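# Place the phone in its case with two arms

## Task

Get the phone seated inside its case so it stays there without the robot holding it, then open the gripper and pull the arm away from it.

## Robot and tools

Robot: two arms, left_arm and right_arm, each with a two-finger parallel gripper. Both share one scene frame. Its origin sits on the table surface midway between the arm bases, +x runs out across the table, +z is up, and left_arm is on the +y side (left_arm base near (-0.036, +0.276, 0), right_arm base near (+0.036, -0.286, 0)). The names left and right do not match image sides. Each gripper has its own axes: fingers extend along its +z and close along its y. The reported end_effector_position is the pinch point between the pads, roughly 1 cm short of the fingertips.

Reading results. Each result has a state line (left_arm: ... | right_arm: ...) giving each gripper's position in metres and orientation as quat_wxyz in the scene frame. Reported positions can be somewhat off, worse at long reach. grip_measured is the finger opening on the same -1 to +1 scale you command. The last value in Joint positions is the opening in metres. Hand target lines show what the controller is currently steering each gripper toward. Calls that ran actions also list positions at some control steps, and HELD with an arm label means that arm's command was partly held back at that step. A pose unreachable line means the clearance check altered or blocked the command for that arm. FAULT or OVER-TEMPERATURE FAULT lines mean an arm was stopped. MOTOR HOT warns of heating from about 75 C; holding loads for long heats motors. Joint torque readings are rough and noisy. Images come from cam_head_left, cam_head_right, cam_high, cam_low (504x504 each), cam_left_wrist and cam_right_wrist (616x616 fisheye), in that order; calibration is only approximate.

execute_actions(actions): a list of actions run one after another. Each action is a table of up to 15 rows; each row lasts one control step of 1/30 s, and if fewer than 15 rows are given the last one repeats to fill 15 steps. Every row is one flat list of 14 numbers covering both arms, each in [-1, 1]: for left_arm dx, dy, dz, rx, ry, rz, opening, then the same seven for right_arm. Always send all 14, even for one moving arm. dx..rz are an offset, not a pose: they give the target relative to the gripper's measured pose at the start of that action (for a call's first action, the pose last reported in the scene), expressed in the gripper's own axes. Every row is relative to that same start, not cumulative. Scale: 1.0 equals 0.6 m of travel or 180 degrees; rx, ry, rz form a single rotation vector. opening is absolute: +1 fully open (0.094 m), -1 closed. An empty list just returns state and images.

move(target, speed, blocking): drives each gripper on a straight line toward a goal. target is one 14-number row laid out exactly as above, an offset in each gripper's own axes from the pose in the most recent result that reported one, same scale; the opening is absolute and is applied at the start. speed is the path's top speed in m/s, 0.002 to 0.5 (default 0.25); turning is capped at twice that in rad/s. Paths last 0.5 to 10 s and finish together; longer ones are cut off at 10 s. Moves ignore obstacles and the other arm, and grippers may lag, drift or overshoot speed, notably near full arm extension. The move: line reports the ending (done, off_target, moving, held, fault) and active limits (paced means the command was clipped; held means steps were blocked, after which the arm may jump fast), plus each gripper's distance from its goal. With blocking=false you get a result after 0.5 s while it continues; check with wait(0), and call wait or stop before sending more motion.

wait(seconds): 0 to 10; lets the scene run with each arm holding its last command. stop(): brakes a running move; needs room to decelerate, and fingers keep moving. zoom_image(camera, region): enlarged view of region [x0, y0, x1, y1] in pixels of that camera's latest image, at most 504 by 504. read_manual(section): only returns licence texts. finished_scene(scene): ends the current scene (give its number) once the result is in place; irreversible.

Controller behaviour: each step the commanded pose is limited to within 70 mm and 16 degrees of the measured one, then solved by damped inverse kinematics with position favoured over orientation. Large offsets may need several actions, and the arm settles at most 70 mm past its last clipped pose. Arms tend to end a centimetre or more low and can keep sinking with repeated zero offsets; to hold an arm, send a correcting offset back to the desired pose in the first call of a reply and zeros afterwards, aiming higher if it still sags. Elbows never fully straighten. Joint ranges (rad): waist -2.618 to 3.054, shoulder 0 to 3.142, elbow 0 to 3.142, wrist pitch -1.571 to 1.571, wrist yaw -1.571 to 1.571, wrist roll -2.094 to 2.094. The simulation continues while you think, holding your last command.

Gripping: fingers go to the opening you write (except near the extremes). To hold an object, keep commanding an opening below grip_measured, roughly 0.03 under for a firm hold, less for a gentle one. Finger force tops out around 50 to 62 N per pad and is weaker on very thin parts. Readings may be off by about 1 mm per gripper.

Avoid: dropping or knocking any rigid object off the table (that fails the task), slamming, hard impacts or heavy pressing into objects, and letting the two arms collide or push each other. Faster moves and goals set deeper past contact press harder. Objects may occasionally be nudged by outside disturbances. At the end the phone must stay in the case unaided, with the gripper opened and withdrawn.

Each tool is called after "Request:" in YAML: its name, and indented under it one key for each argument.

## Session

Request:
execute_actions:
  actions: []

Scene clock: 0.00 s.
left_arm: end_effector_position=(-0.0681, -0.1551, +0.1574) grip_measured=+1.000 end_effector_quat_wxyz=(-0.162, +0.175, +0.727, -0.644) | right_arm: end_effector_position=(+0.1724, -0.5917, +0.3278) grip_measured=+1.000 end_effector_quat_wxyz=(+0.049, +0.301, +0.875, -0.377)
Joint positions: left_arm=[-1.313  1.669  0.562  0.959  0.653 -1.49   0.094] | right_arm=[-1.025  1.473  1.79  -1.351  0.596 -0.356  0.094]
Joint velocities: left_arm=[ 0.007 -0.007 -0.012 -0.022 -0.007  0.007  0.   ] | right_arm=[-0.012 -0.007  0.002  0.051 -0.037  0.022  0.   ]
Joint torques (N m, as the arm reports them, + toward a larger angle): no reading
Hand target (left_arm): -0.068, -0.156, +0.159; -0.161, +0.177, +0.726, -0.645
Hand target (right_arm): +0.171, -0.592, +0.336; +0.059, +0.307, +0.868, -0.387

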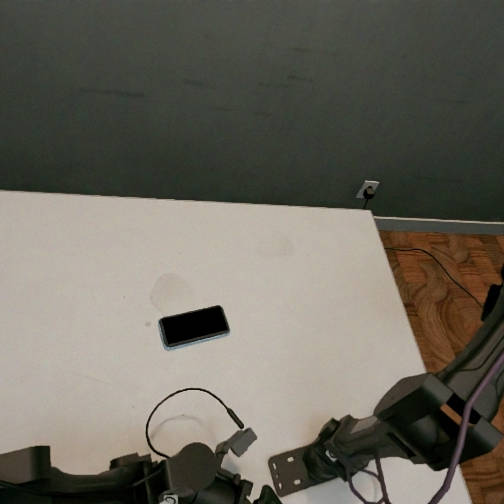

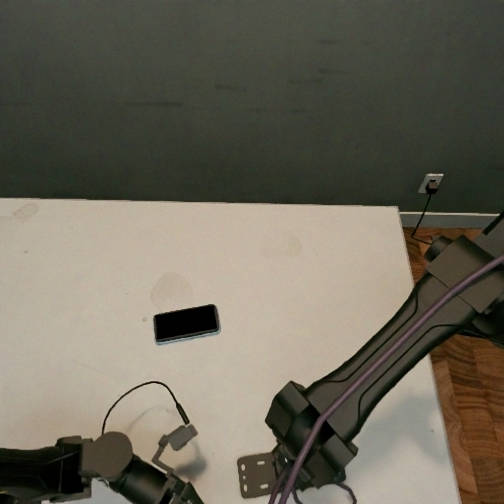

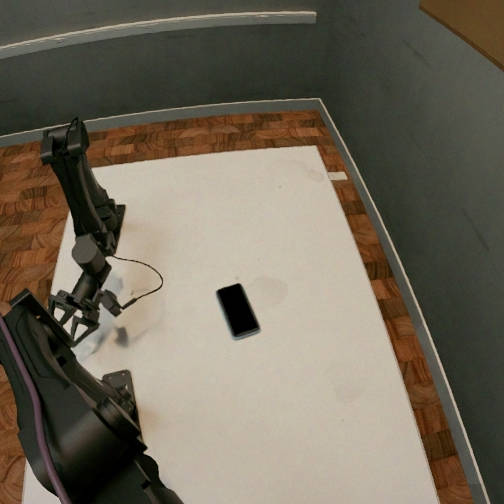

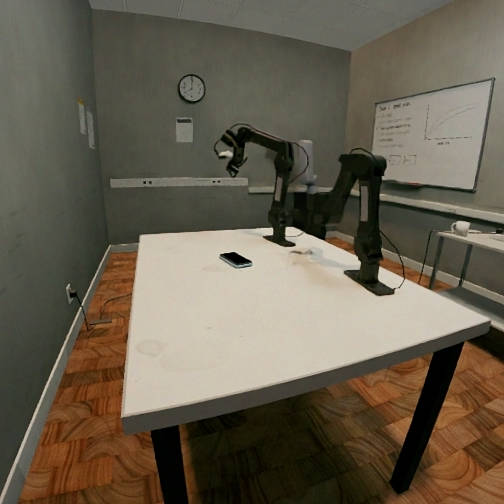

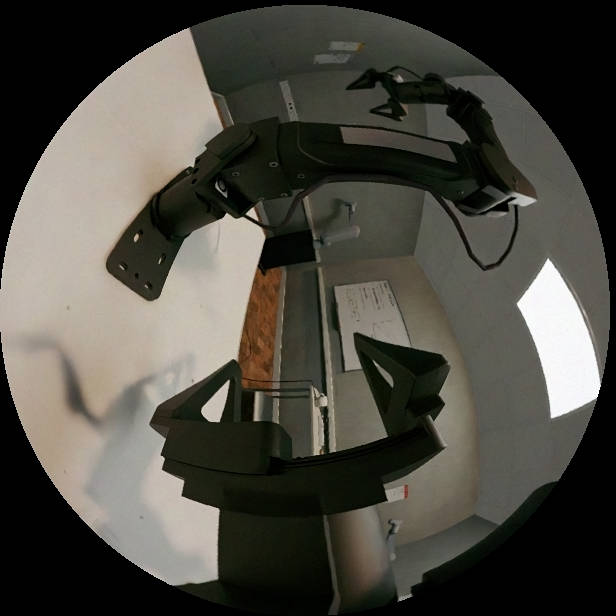

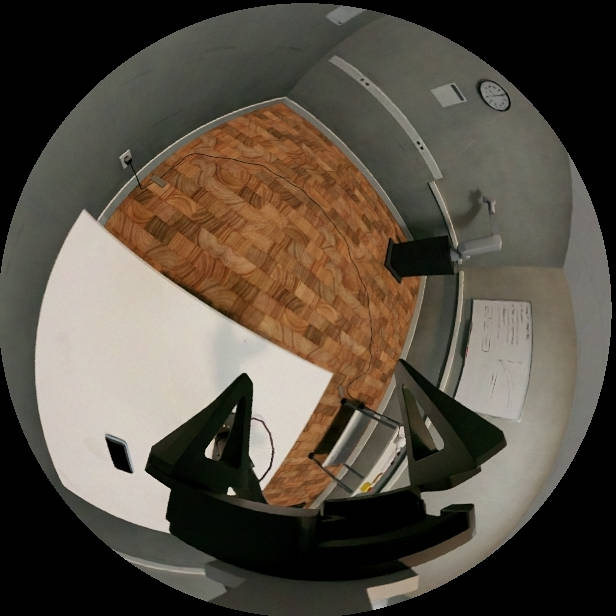

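Request:
zoom_image:
  camera: "cam_head_left"
  region: [135, 280, 255, 370]

Request:
zoom_image:
  camera: "cam_low"
  region: [190, 225, 340, 300]

Request:
zoom_image:
  camera: "cam_high"
  region: [180, 260, 300, 360]

Request:
zoom_image:
  camera: "cam_high"
  region: [20, 230, 200, 400]

Region (135, 280, 255, 370) of cam_head_left's 504x504 image, scaled by 4.200, with more detail than that image has; it fills the top 378 rows of this view, and the rest is white.

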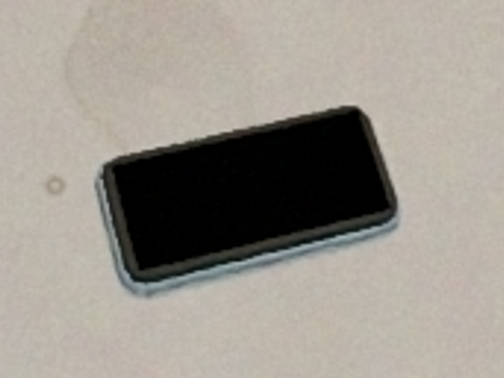

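Region (190, 225, 340, 300) of cam_low's 504x504 image, scaled by 3.360, with more detail than that image has.

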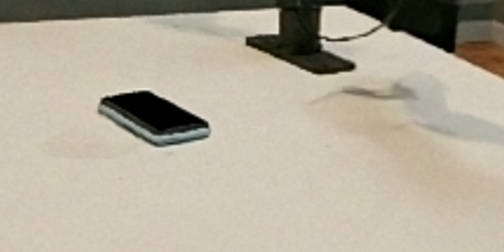

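Region (180, 260, 300, 360) of cam_high's 504x504 image, scaled by 4.200, with more detail than that image has.

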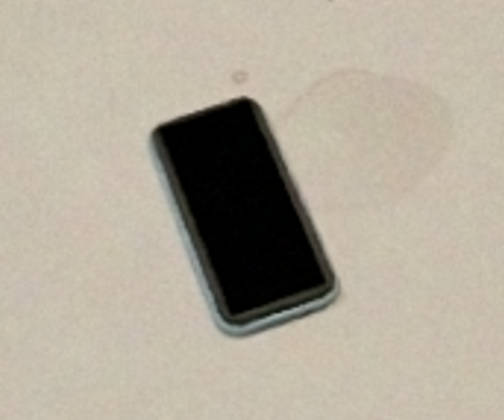

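Region (20, 230, 200, 400) of cam_high's 504x504 image, scaled by 2.800, with more detail than that image has.

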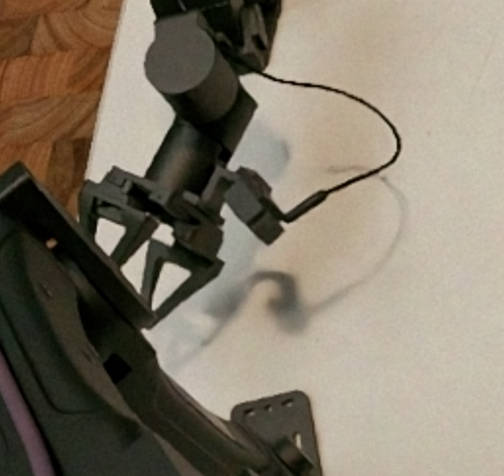

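Request:
move:
  target: [0.15,-0.12,-0.3,0,0,0,1, 0,0,0,0,0,0,1]

Request:
move:
  target: [0,0,0,0,0,0,1, 0.348,0.772,-0.442,-0.256,0.004,-0.269,1]
  speed: 0.35

Scene clock: 3.23 s.
left_arm: end_effector_position=(-0.0725, +0.0393, +0.2499) grip_measured=+1.000 end_effector_quat_wxyz=(-0.159, +0.177, +0.725, -0.646) | right_arm: end_effector_position=(+0.1724, -0.5917, +0.3278) grip_measured=+1.000 end_effector_quat_wxyz=(+0.049, +0.301, +0.875, -0.377)
Joint positions: left_arm=[-0.985  0.41   0.414 -0.21   0.975 -1.401  0.094] | right_arm=[-1.025  1.473  1.79  -1.351  0.596 -0.356  0.094]
Joint velocities: left_arm=[-0.002 -0.002 -0.017  0.007 -0.051  0.022  0.   ] | right_arm=[-0.002 -0.002  0.017 -0.007 -0.022 -0.037  0.   ]
Joint torques (N m, as the arm reports them, + toward a larger angle): left_arm=[ 0.38  3.74 11.26  1.64  0.16  0.14] | right_arm=[-0.07 -4.31  5.93  1.03  0.33 -0.04]
Hand target (left_arm): -0.071, +0.039, +0.254; -0.159, +0.178, +0.728, -0.643
Hand target (right_arm): +0.172, -0.592, +0.328; +0.049, +0.301, +0.875, -0.377
Off the commanded pose (left_arm): 0.005 m, 1 deg.
Off the commanded pose (right_arm): 0.000 m, 0 deg.
move: done
camera_calibration (this result's frames):
cam_left_wrist: T_world_to_cam=[[-0.189606, 0.0652368, 0.979691, -0.269577], [-0.57062, 0.804668, -0.164018, 0.0075977], [-0.799026, -0.59013, -0.115345, 0.119826], [0, 0, 0, 1]] pos_world=[0.048966, 0.0821856, 0.279169]

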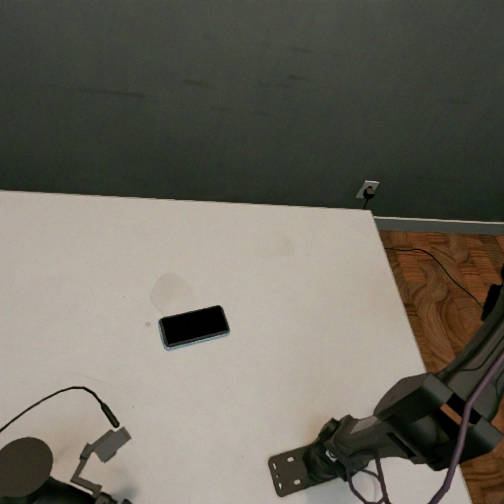

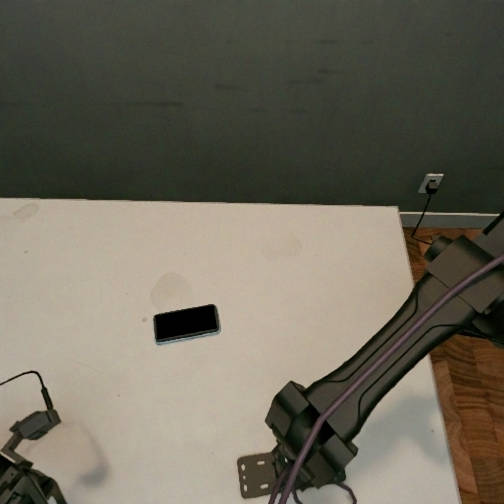

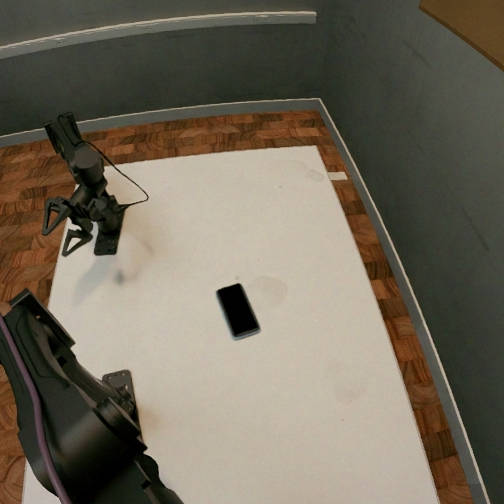

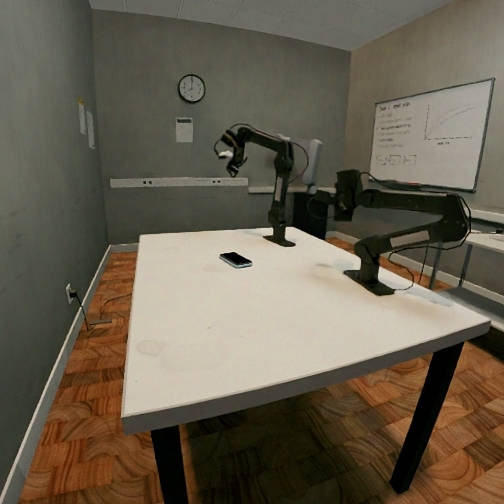

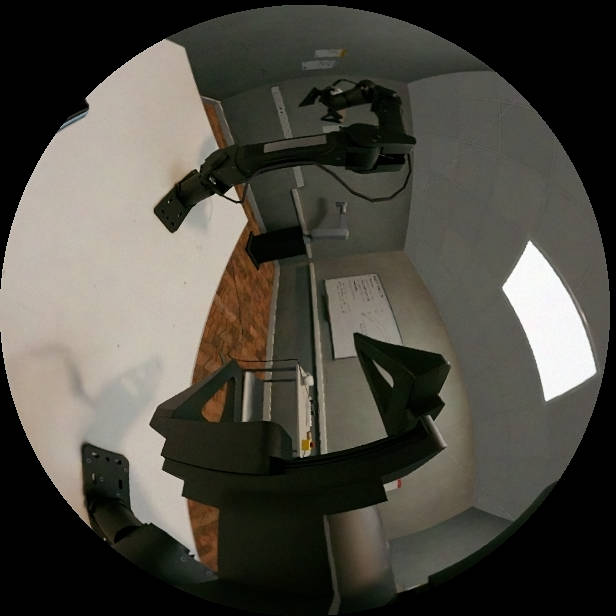

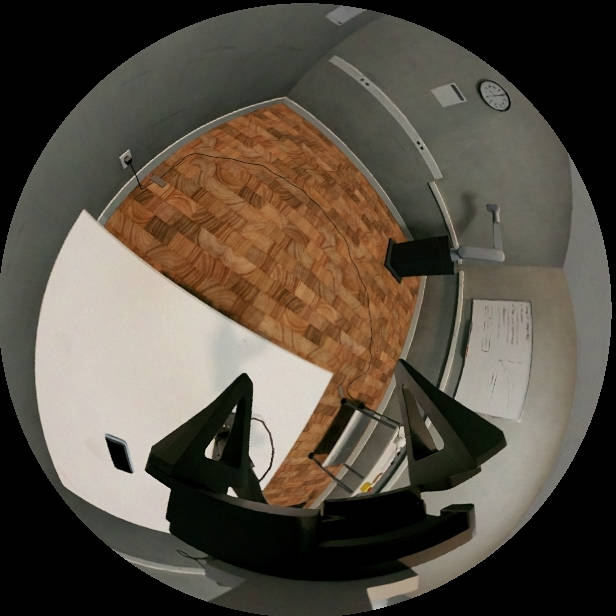

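Scene clock: 5.50 s.
left_arm: end_effector_position=(-0.0725, +0.0393, +0.2499) grip_measured=+1.000 end_effector_quat_wxyz=(-0.159, +0.177, +0.725, -0.646) | right_arm: end_effector_position=(+0.2973, -0.0760, +0.1379) grip_measured=+1.000 end_effector_quat_wxyz=(-0.029, -0.114, +0.992, -0.042)
Joint positions: left_arm=[-0.985  0.41   0.414 -0.21   0.975 -1.401  0.094] | right_arm=[ 0.518  1.909  1.739 -1.495  0.038  0.467  0.094]
Joint velocities: left_arm=[ 0.007 -0.002  0.002 -0.022  0.037  0.051  0.   ] | right_arm=[-0.002 -0.007 -0.002 -0.066 -0.022 -0.051  0.   ]
Joint torques (N m, as the arm reports them, + toward a larger angle): left_arm=[-0.01  1.82  8.77  1.9   0.12 -0.02] | right_arm=[ 0.11 -9.27  9.    0.19  0.02  0.  ]
Hand target (left_arm): -0.072, +0.039, +0.250; -0.159, +0.177, +0.725, -0.646
Hand target (right_arm): +0.305, -0.067, +0.149; -0.006, -0.114, +0.993, -0.022
Off the commanded pose (left_arm): 0.000 m, 0 deg.
Off the commanded pose (right_arm): 0.027 m, 6 deg.
move: off_target (right_arm)
camera_calibration (this result's frames):
cam_left_wrist: T_world_to_cam=[[-0.189606, 0.0652368, 0.979691, -0.269577], [-0.57062, 0.804668, -0.164018, 0.0075977], [-0.799026, -0.59013, -0.115345, 0.119826], [0, 0, 0, 1]] pos_world=[0.048966, 0.0821856, 0.279169]
cam_right_wrist: T_world_to_cam=[[0.0710197, -0.995879, 0.0564067, -0.0915572], [-0.793392, -0.0221249, 0.608309, 0.194227], [-0.604554, -0.0879545, -0.791693, 0.381441], [0, 0, 0, 1]] pos_world=[0.391202, -0.0533332, 0.188999]

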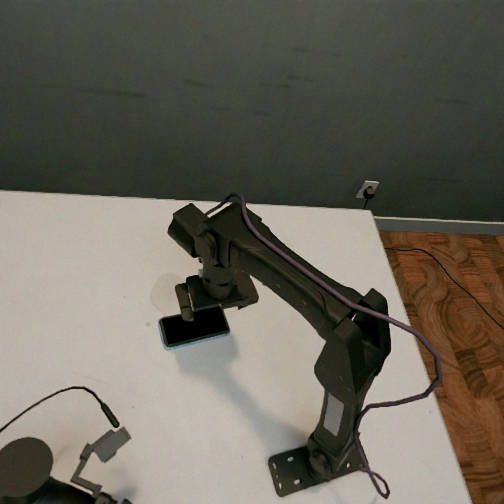

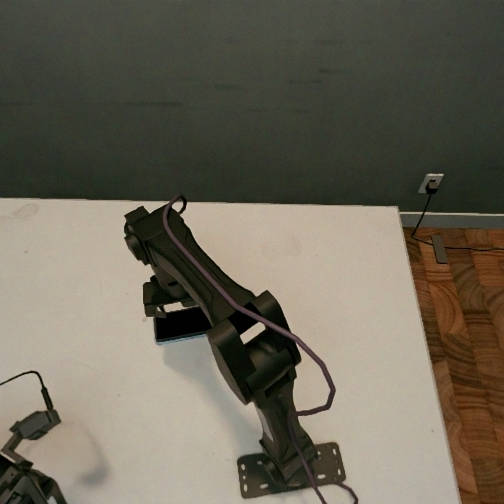

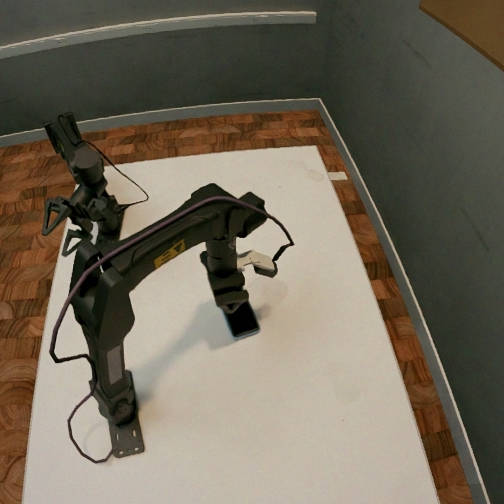

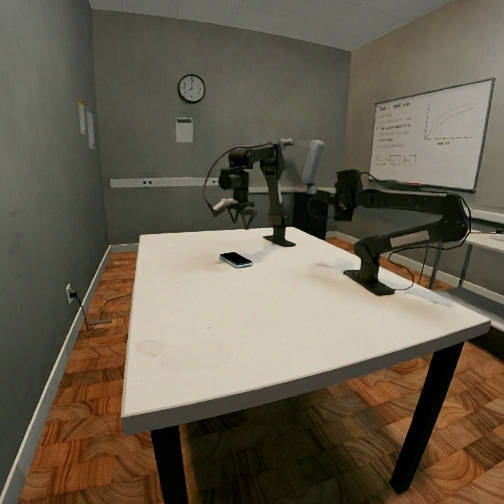

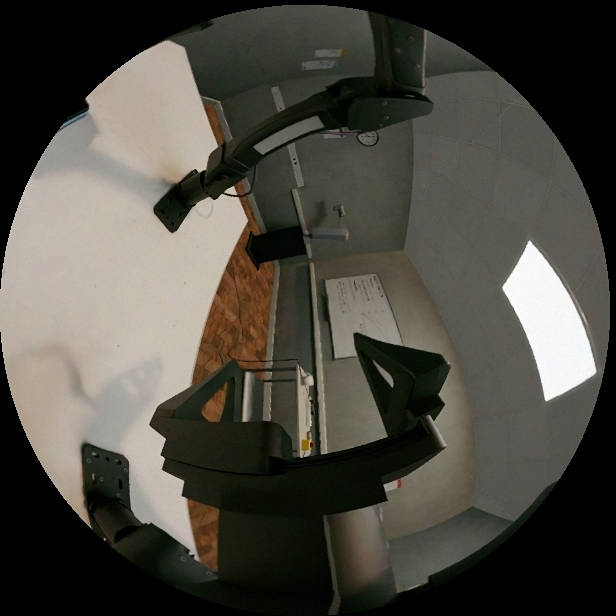

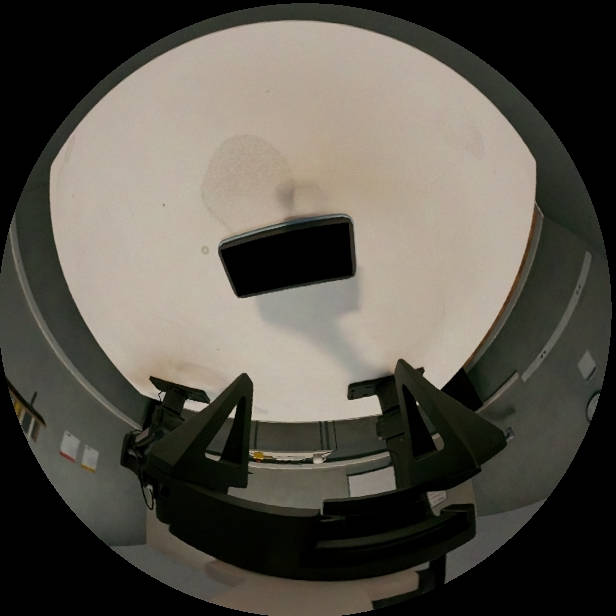

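Request:
zoom_image:
  camera: "cam_right_wrist"
  region: [200, 190, 380, 320]

Request:
zoom_image:
  camera: "cam_low"
  region: [205, 240, 265, 280]

Region (200, 190, 380, 320) of cam_right_wrist's 616x616 image, scaled by 2.800, with more detail than that image has.

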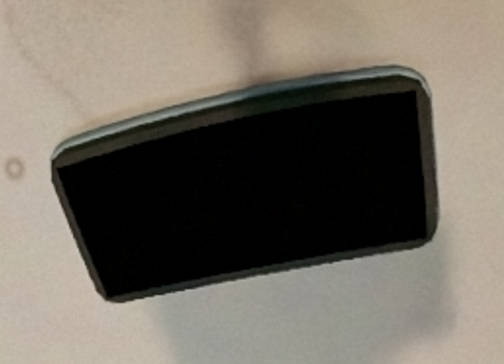

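Region (205, 240, 265, 280) of cam_low's 504x504 image, scaled by 8.400, with more detail than that image has.

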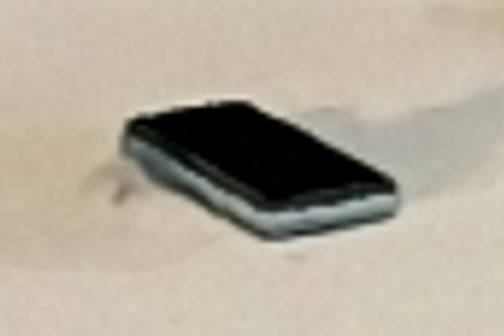

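Request:
move:
  target: [0,0,0,0,0,0,1, -0.071,0.036,0.123,-0.0245,-0.0213,0,1]
  speed: 0.15

Scene clock: 8.37 s.
left_arm: end_effector_position=(-0.0725, +0.0393, +0.2499) grip_measured=+1.000 end_effector_quat_wxyz=(-0.159, +0.177, +0.725, -0.646) | right_arm: end_effector_position=(+0.3284, -0.0521, +0.0608) grip_measured=+1.000 end_effector_quat_wxyz=(-0.005, -0.114, +0.993, -0.008)
Joint positions: left_arm=[-0.985  0.41   0.414 -0.21   0.975 -1.401  0.094] | right_arm=[ 0.5    2.008  1.574 -1.153  0.008  0.448  0.094]
Joint velocities: left_arm=[-0.002 -0.017  0.002  0.007  0.037  0.007  0.   ] | right_arm=[ 0.002 -0.002  0.012  0.037  0.022  0.037  0.   ]
Joint torques (N m, as the arm reports them, + toward a larger angle): left_arm=[-0.01  1.84  8.76  1.9   0.12 -0.02] | right_arm=[ -0.78 -10.04   5.21   0.36  -0.01  -0.1 ]
Hand target (left_arm): -0.072, +0.039, +0.250; -0.159, +0.177, +0.725, -0.646
Hand target (right_arm): +0.331, -0.052, +0.060; +0.000, -0.115, +0.993, -0.000
Off the commanded pose (left_arm): 0.000 m, 0 deg.
Off the commanded pose (right_arm): 0.002 m, 1 deg.
move: done
camera_calibration (this result's frames):
cam_left_wrist: T_world_to_cam=[[-0.189606, 0.0652368, 0.979691, -0.269577], [-0.57062, 0.804668, -0.164018, 0.0075977], [-0.799026, -0.59013, -0.115345, 0.119826], [0, 0, 0, 1]] pos_world=[0.048966, 0.0821856, 0.279169]
cam_right_wrist: T_world_to_cam=[[0.0692158, -0.997496, -0.0145212, -0.0607272], [-0.817058, -0.065035, 0.572876, 0.274044], [-0.572386, -0.0277874, -0.819514, 0.335565], [0, 0, 0, 1]] pos_world=[0.420186, -0.0334282, 0.117125]

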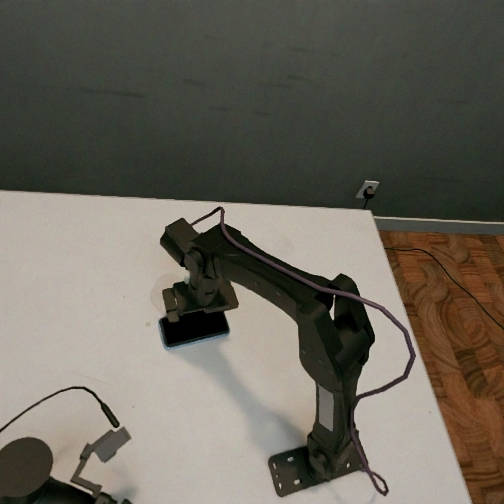

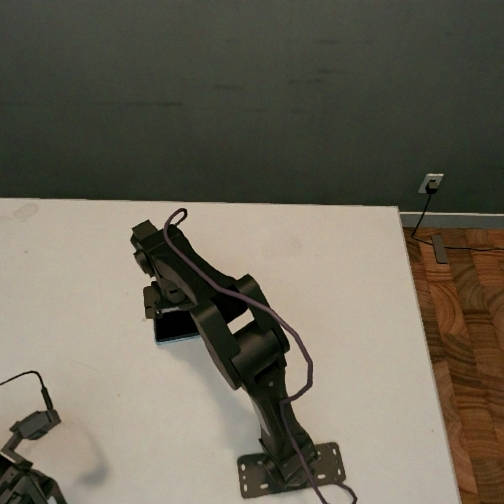

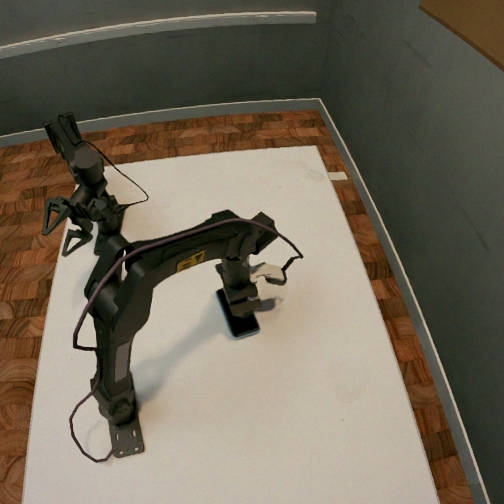

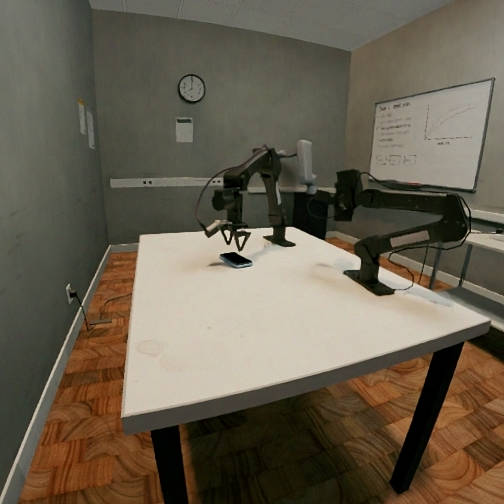

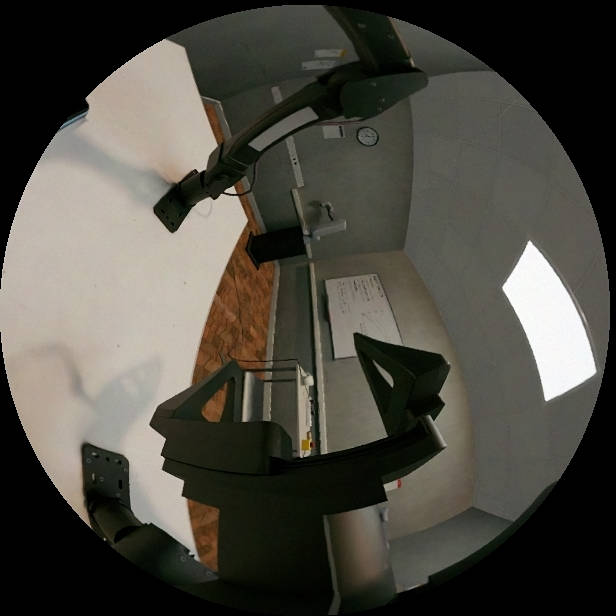

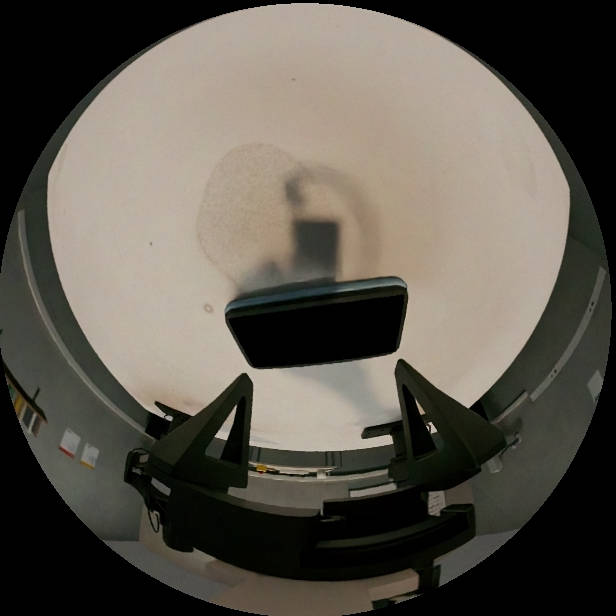

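Request:
move:
  target: [0,0,0,0,0,0,1, -0.005,0,0.042,0,0,0,1]
  speed: 0.05

Request:
zoom_image:
  camera: "cam_low"
  region: [195, 215, 285, 280]

Scene clock: 9.53 s.
left_arm: end_effector_position=(-0.0725, +0.0393, +0.2499) grip_measured=+1.000 end_effector_quat_wxyz=(-0.159, +0.177, +0.725, -0.646) | right_arm: end_effector_position=(+0.3292, -0.0513, +0.0373) grip_measured=+1.000 end_effector_quat_wxyz=(-0.010, -0.114, +0.993, -0.011)
Joint positions: left_arm=[-0.985  0.41   0.414 -0.21   0.975 -1.401  0.094] | right_arm=[ 0.5    2.044  1.532 -1.087  0.007  0.448  0.094]
Joint velocities: left_arm=[-0.017  0.007  0.012 -0.037 -0.022  0.051  0.   ] | right_arm=[-0.002  0.002  0.007  0.095 -0.051 -0.022  0.   ]
Joint torques (N m, as the arm reports them, + toward a larger angle): left_arm=[-0.01  1.88  8.78  1.9   0.12 -0.02] | right_arm=[ -0.45 -10.04   5.11   0.32   0.09  -0.05]
Hand target (left_arm): -0.072, +0.039, +0.250; -0.159, +0.177, +0.725, -0.646
Hand target (right_arm): +0.331, -0.052, +0.036; -0.005, -0.114, +0.993, -0.007
Off the commanded pose (left_arm): 0.000 m, 0 deg.
Off the commanded pose (right_arm): 0.003 m, 1 deg.
move: done
camera_calibration (this result's frames):
cam_left_wrist: T_world_to_cam=[[-0.189606, 0.0652368, 0.979691, -0.269577], [-0.57062, 0.804668, -0.164018, 0.0075977], [-0.799026, -0.59013, -0.115345, 0.119826], [0, 0, 0, 1]] pos_world=[0.048966, 0.0821856, 0.279169]
cam_right_wrist: T_world_to_cam=[[0.0690979, -0.997579, -0.00787404, -0.0606163], [-0.811426, -0.0607921, 0.581286, 0.286228], [-0.580357, -0.0337764, -0.813661, 0.318909], [0, 0, 0, 1]] pos_world=[0.421522, -0.0322976, 0.0926267]

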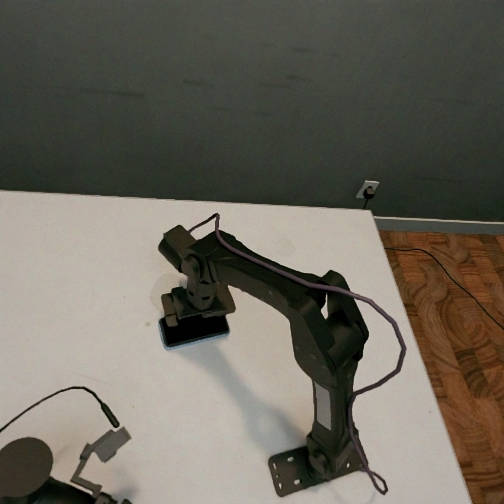

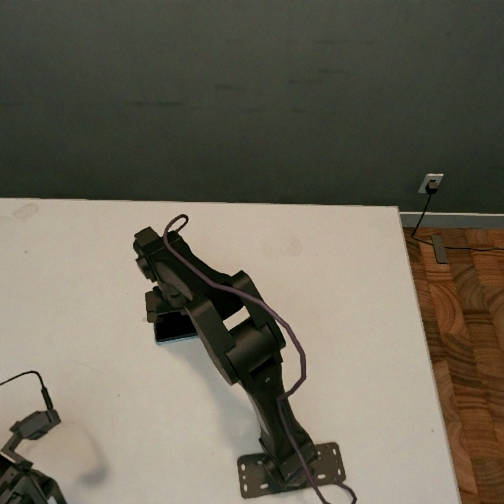

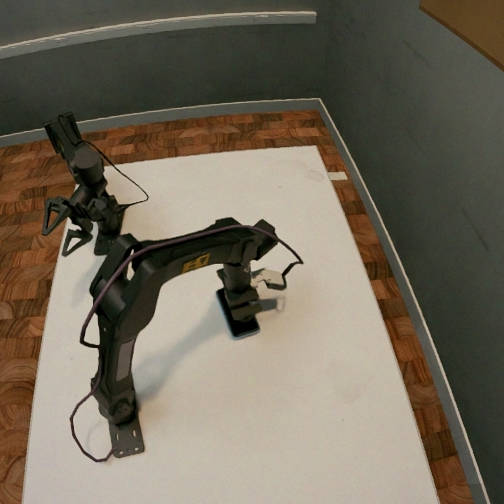

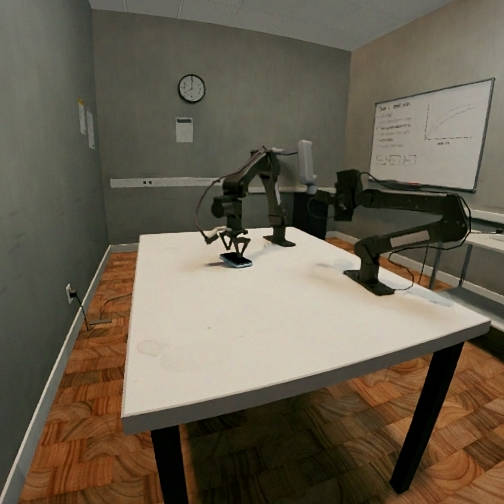

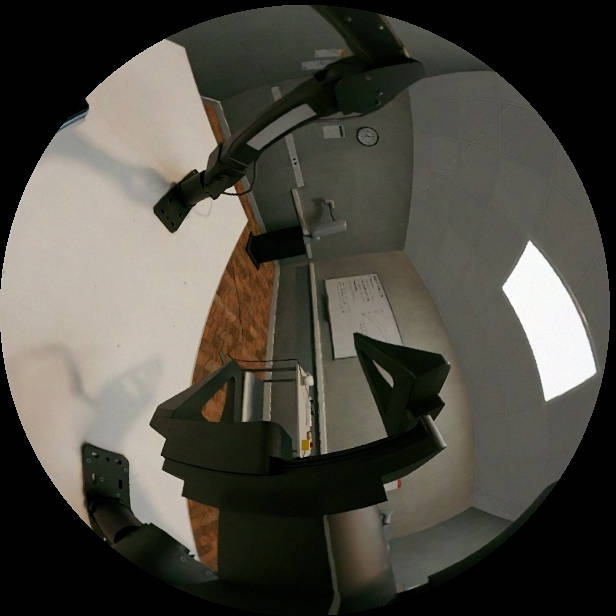

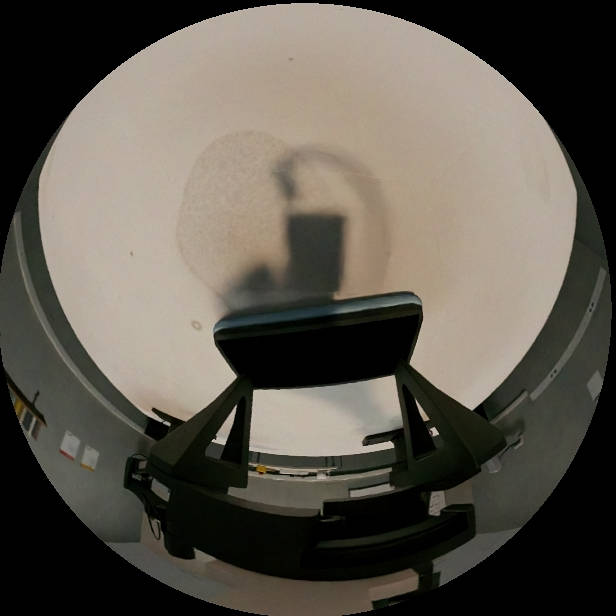

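Region (195, 215, 285, 280) of cam_low's 504x504 image, scaled by 5.600, with more detail than that image has.

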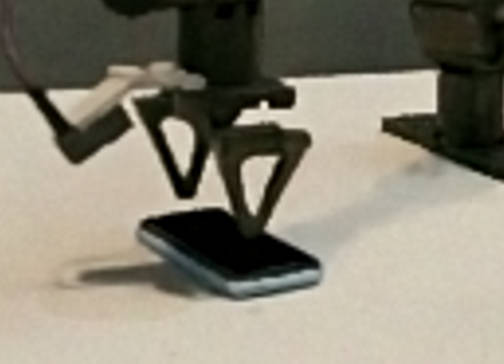

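Request:
move:
  target: [0,0,0,0,0,0,1, 0,0,0.022,0,0,0,1]
  speed: 0.02

Request:
zoom_image:
  camera: "cam_low"
  region: [195, 215, 285, 280]

Request:
zoom_image:
  camera: "cam_right_wrist"
  region: [180, 270, 460, 450]

Scene clock: 10.80 s.
left_arm: end_effector_position=(-0.0725, +0.0393, +0.2499) grip_measured=+1.000 end_effector_quat_wxyz=(-0.159, +0.177, +0.725, -0.646) | right_arm: end_effector_position=(+0.3279, -0.0524, +0.0263) grip_measured=+1.000 end_effector_quat_wxyz=(-0.015, -0.114, +0.993, -0.014)
Joint positions: left_arm=[-0.985  0.41   0.414 -0.21   0.975 -1.401  0.094] | right_arm=[ 0.5    2.061  1.511 -1.06   0.007  0.448  0.094]
Joint velocities: left_arm=[-0.007 -0.002 -0.012 -0.007  0.022  0.037  0.   ] | right_arm=[-0.007  0.002  0.007 -0.037  0.007 -0.022  0.   ]
Joint torques (N m, as the arm reports them, + toward a larger angle): left_arm=[-0.02  1.87  8.8   1.9   0.13 -0.02] | right_arm=[-0.14 -9.87  4.9   0.28  0.1   0.01]
Hand target (left_arm): -0.072, +0.039, +0.250; -0.159, +0.177, +0.725, -0.646
Hand target (right_arm): +0.329, -0.052, +0.024; -0.010, -0.114, +0.993, -0.011
Off the commanded pose (left_arm): 0.000 m, 0 deg.
Off the commanded pose (right_arm): 0.002 m, 1 deg.
move: done
camera_calibration (this result's frames):
cam_left_wrist: T_world_to_cam=[[-0.189606, 0.0652368, 0.979691, -0.269577], [-0.57062, 0.804668, -0.164018, 0.0075977], [-0.799026, -0.59013, -0.115345, 0.119826], [0, 0, 0, 1]] pos_world=[0.048966, 0.0821856, 0.279169]
cam_right_wrist: T_world_to_cam=[[0.0690568, -0.997612, -0.00134749, -0.0618062], [-0.806202, -0.0566024, 0.588927, 0.289864], [-0.587596, -0.039583, -0.808185, 0.311038], [0, 0, 0, 1]] pos_world=[0.420722, -0.0329398, 0.0805842]

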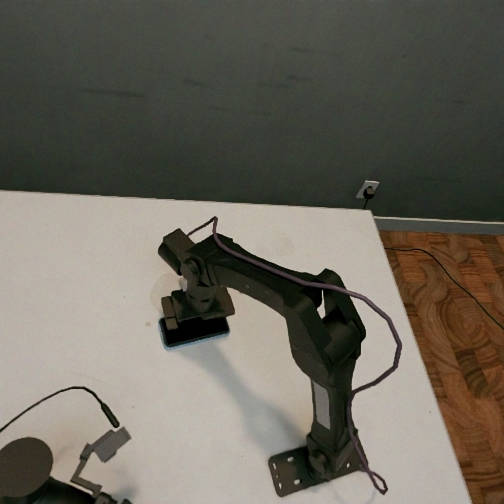

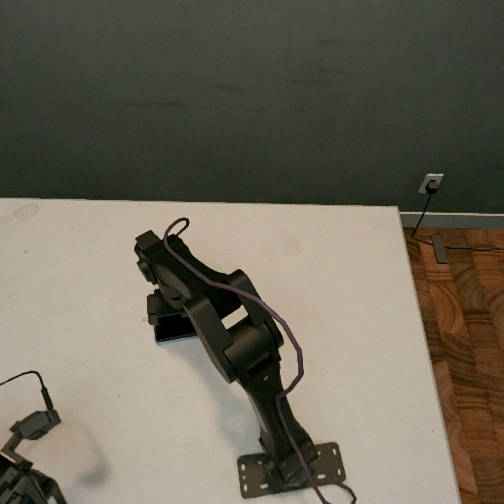

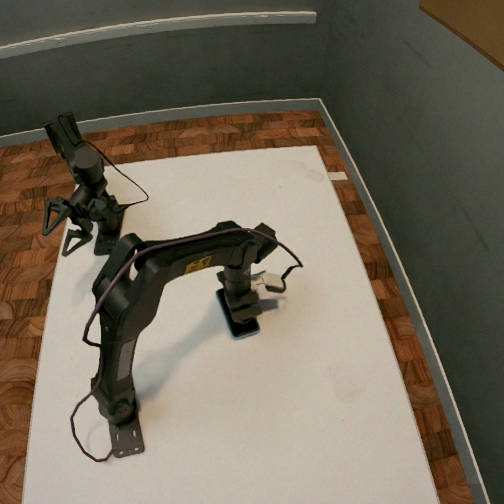

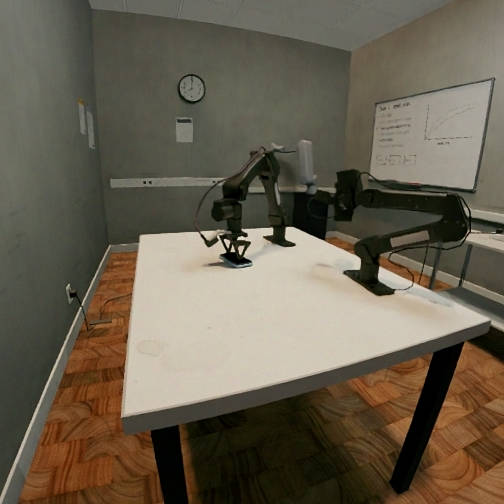

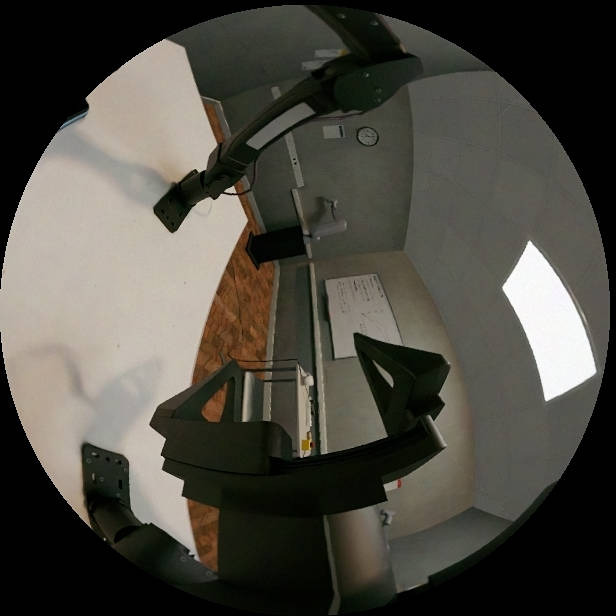

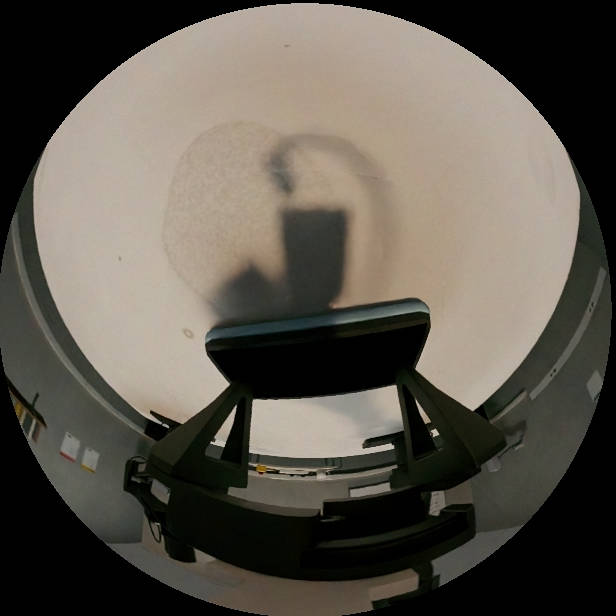

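Region (195, 215, 285, 280) of cam_low's 504x504 image, scaled by 5.600, with more detail than that image has.

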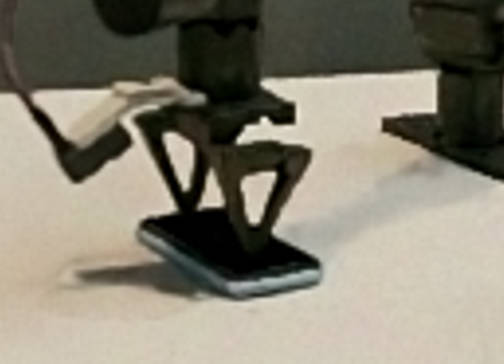

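Region (180, 270, 460, 450) of cam_right_wrist's 616x616 image, scaled by 1.800, with more detail than that image has; it fills the top 324 rows of this view, and the rest is white.

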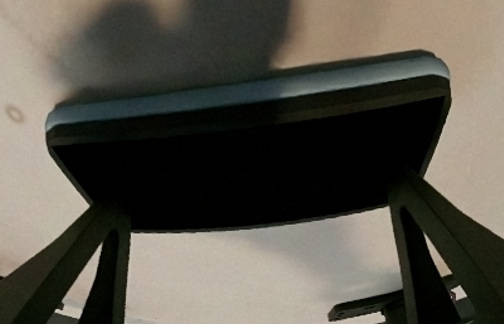

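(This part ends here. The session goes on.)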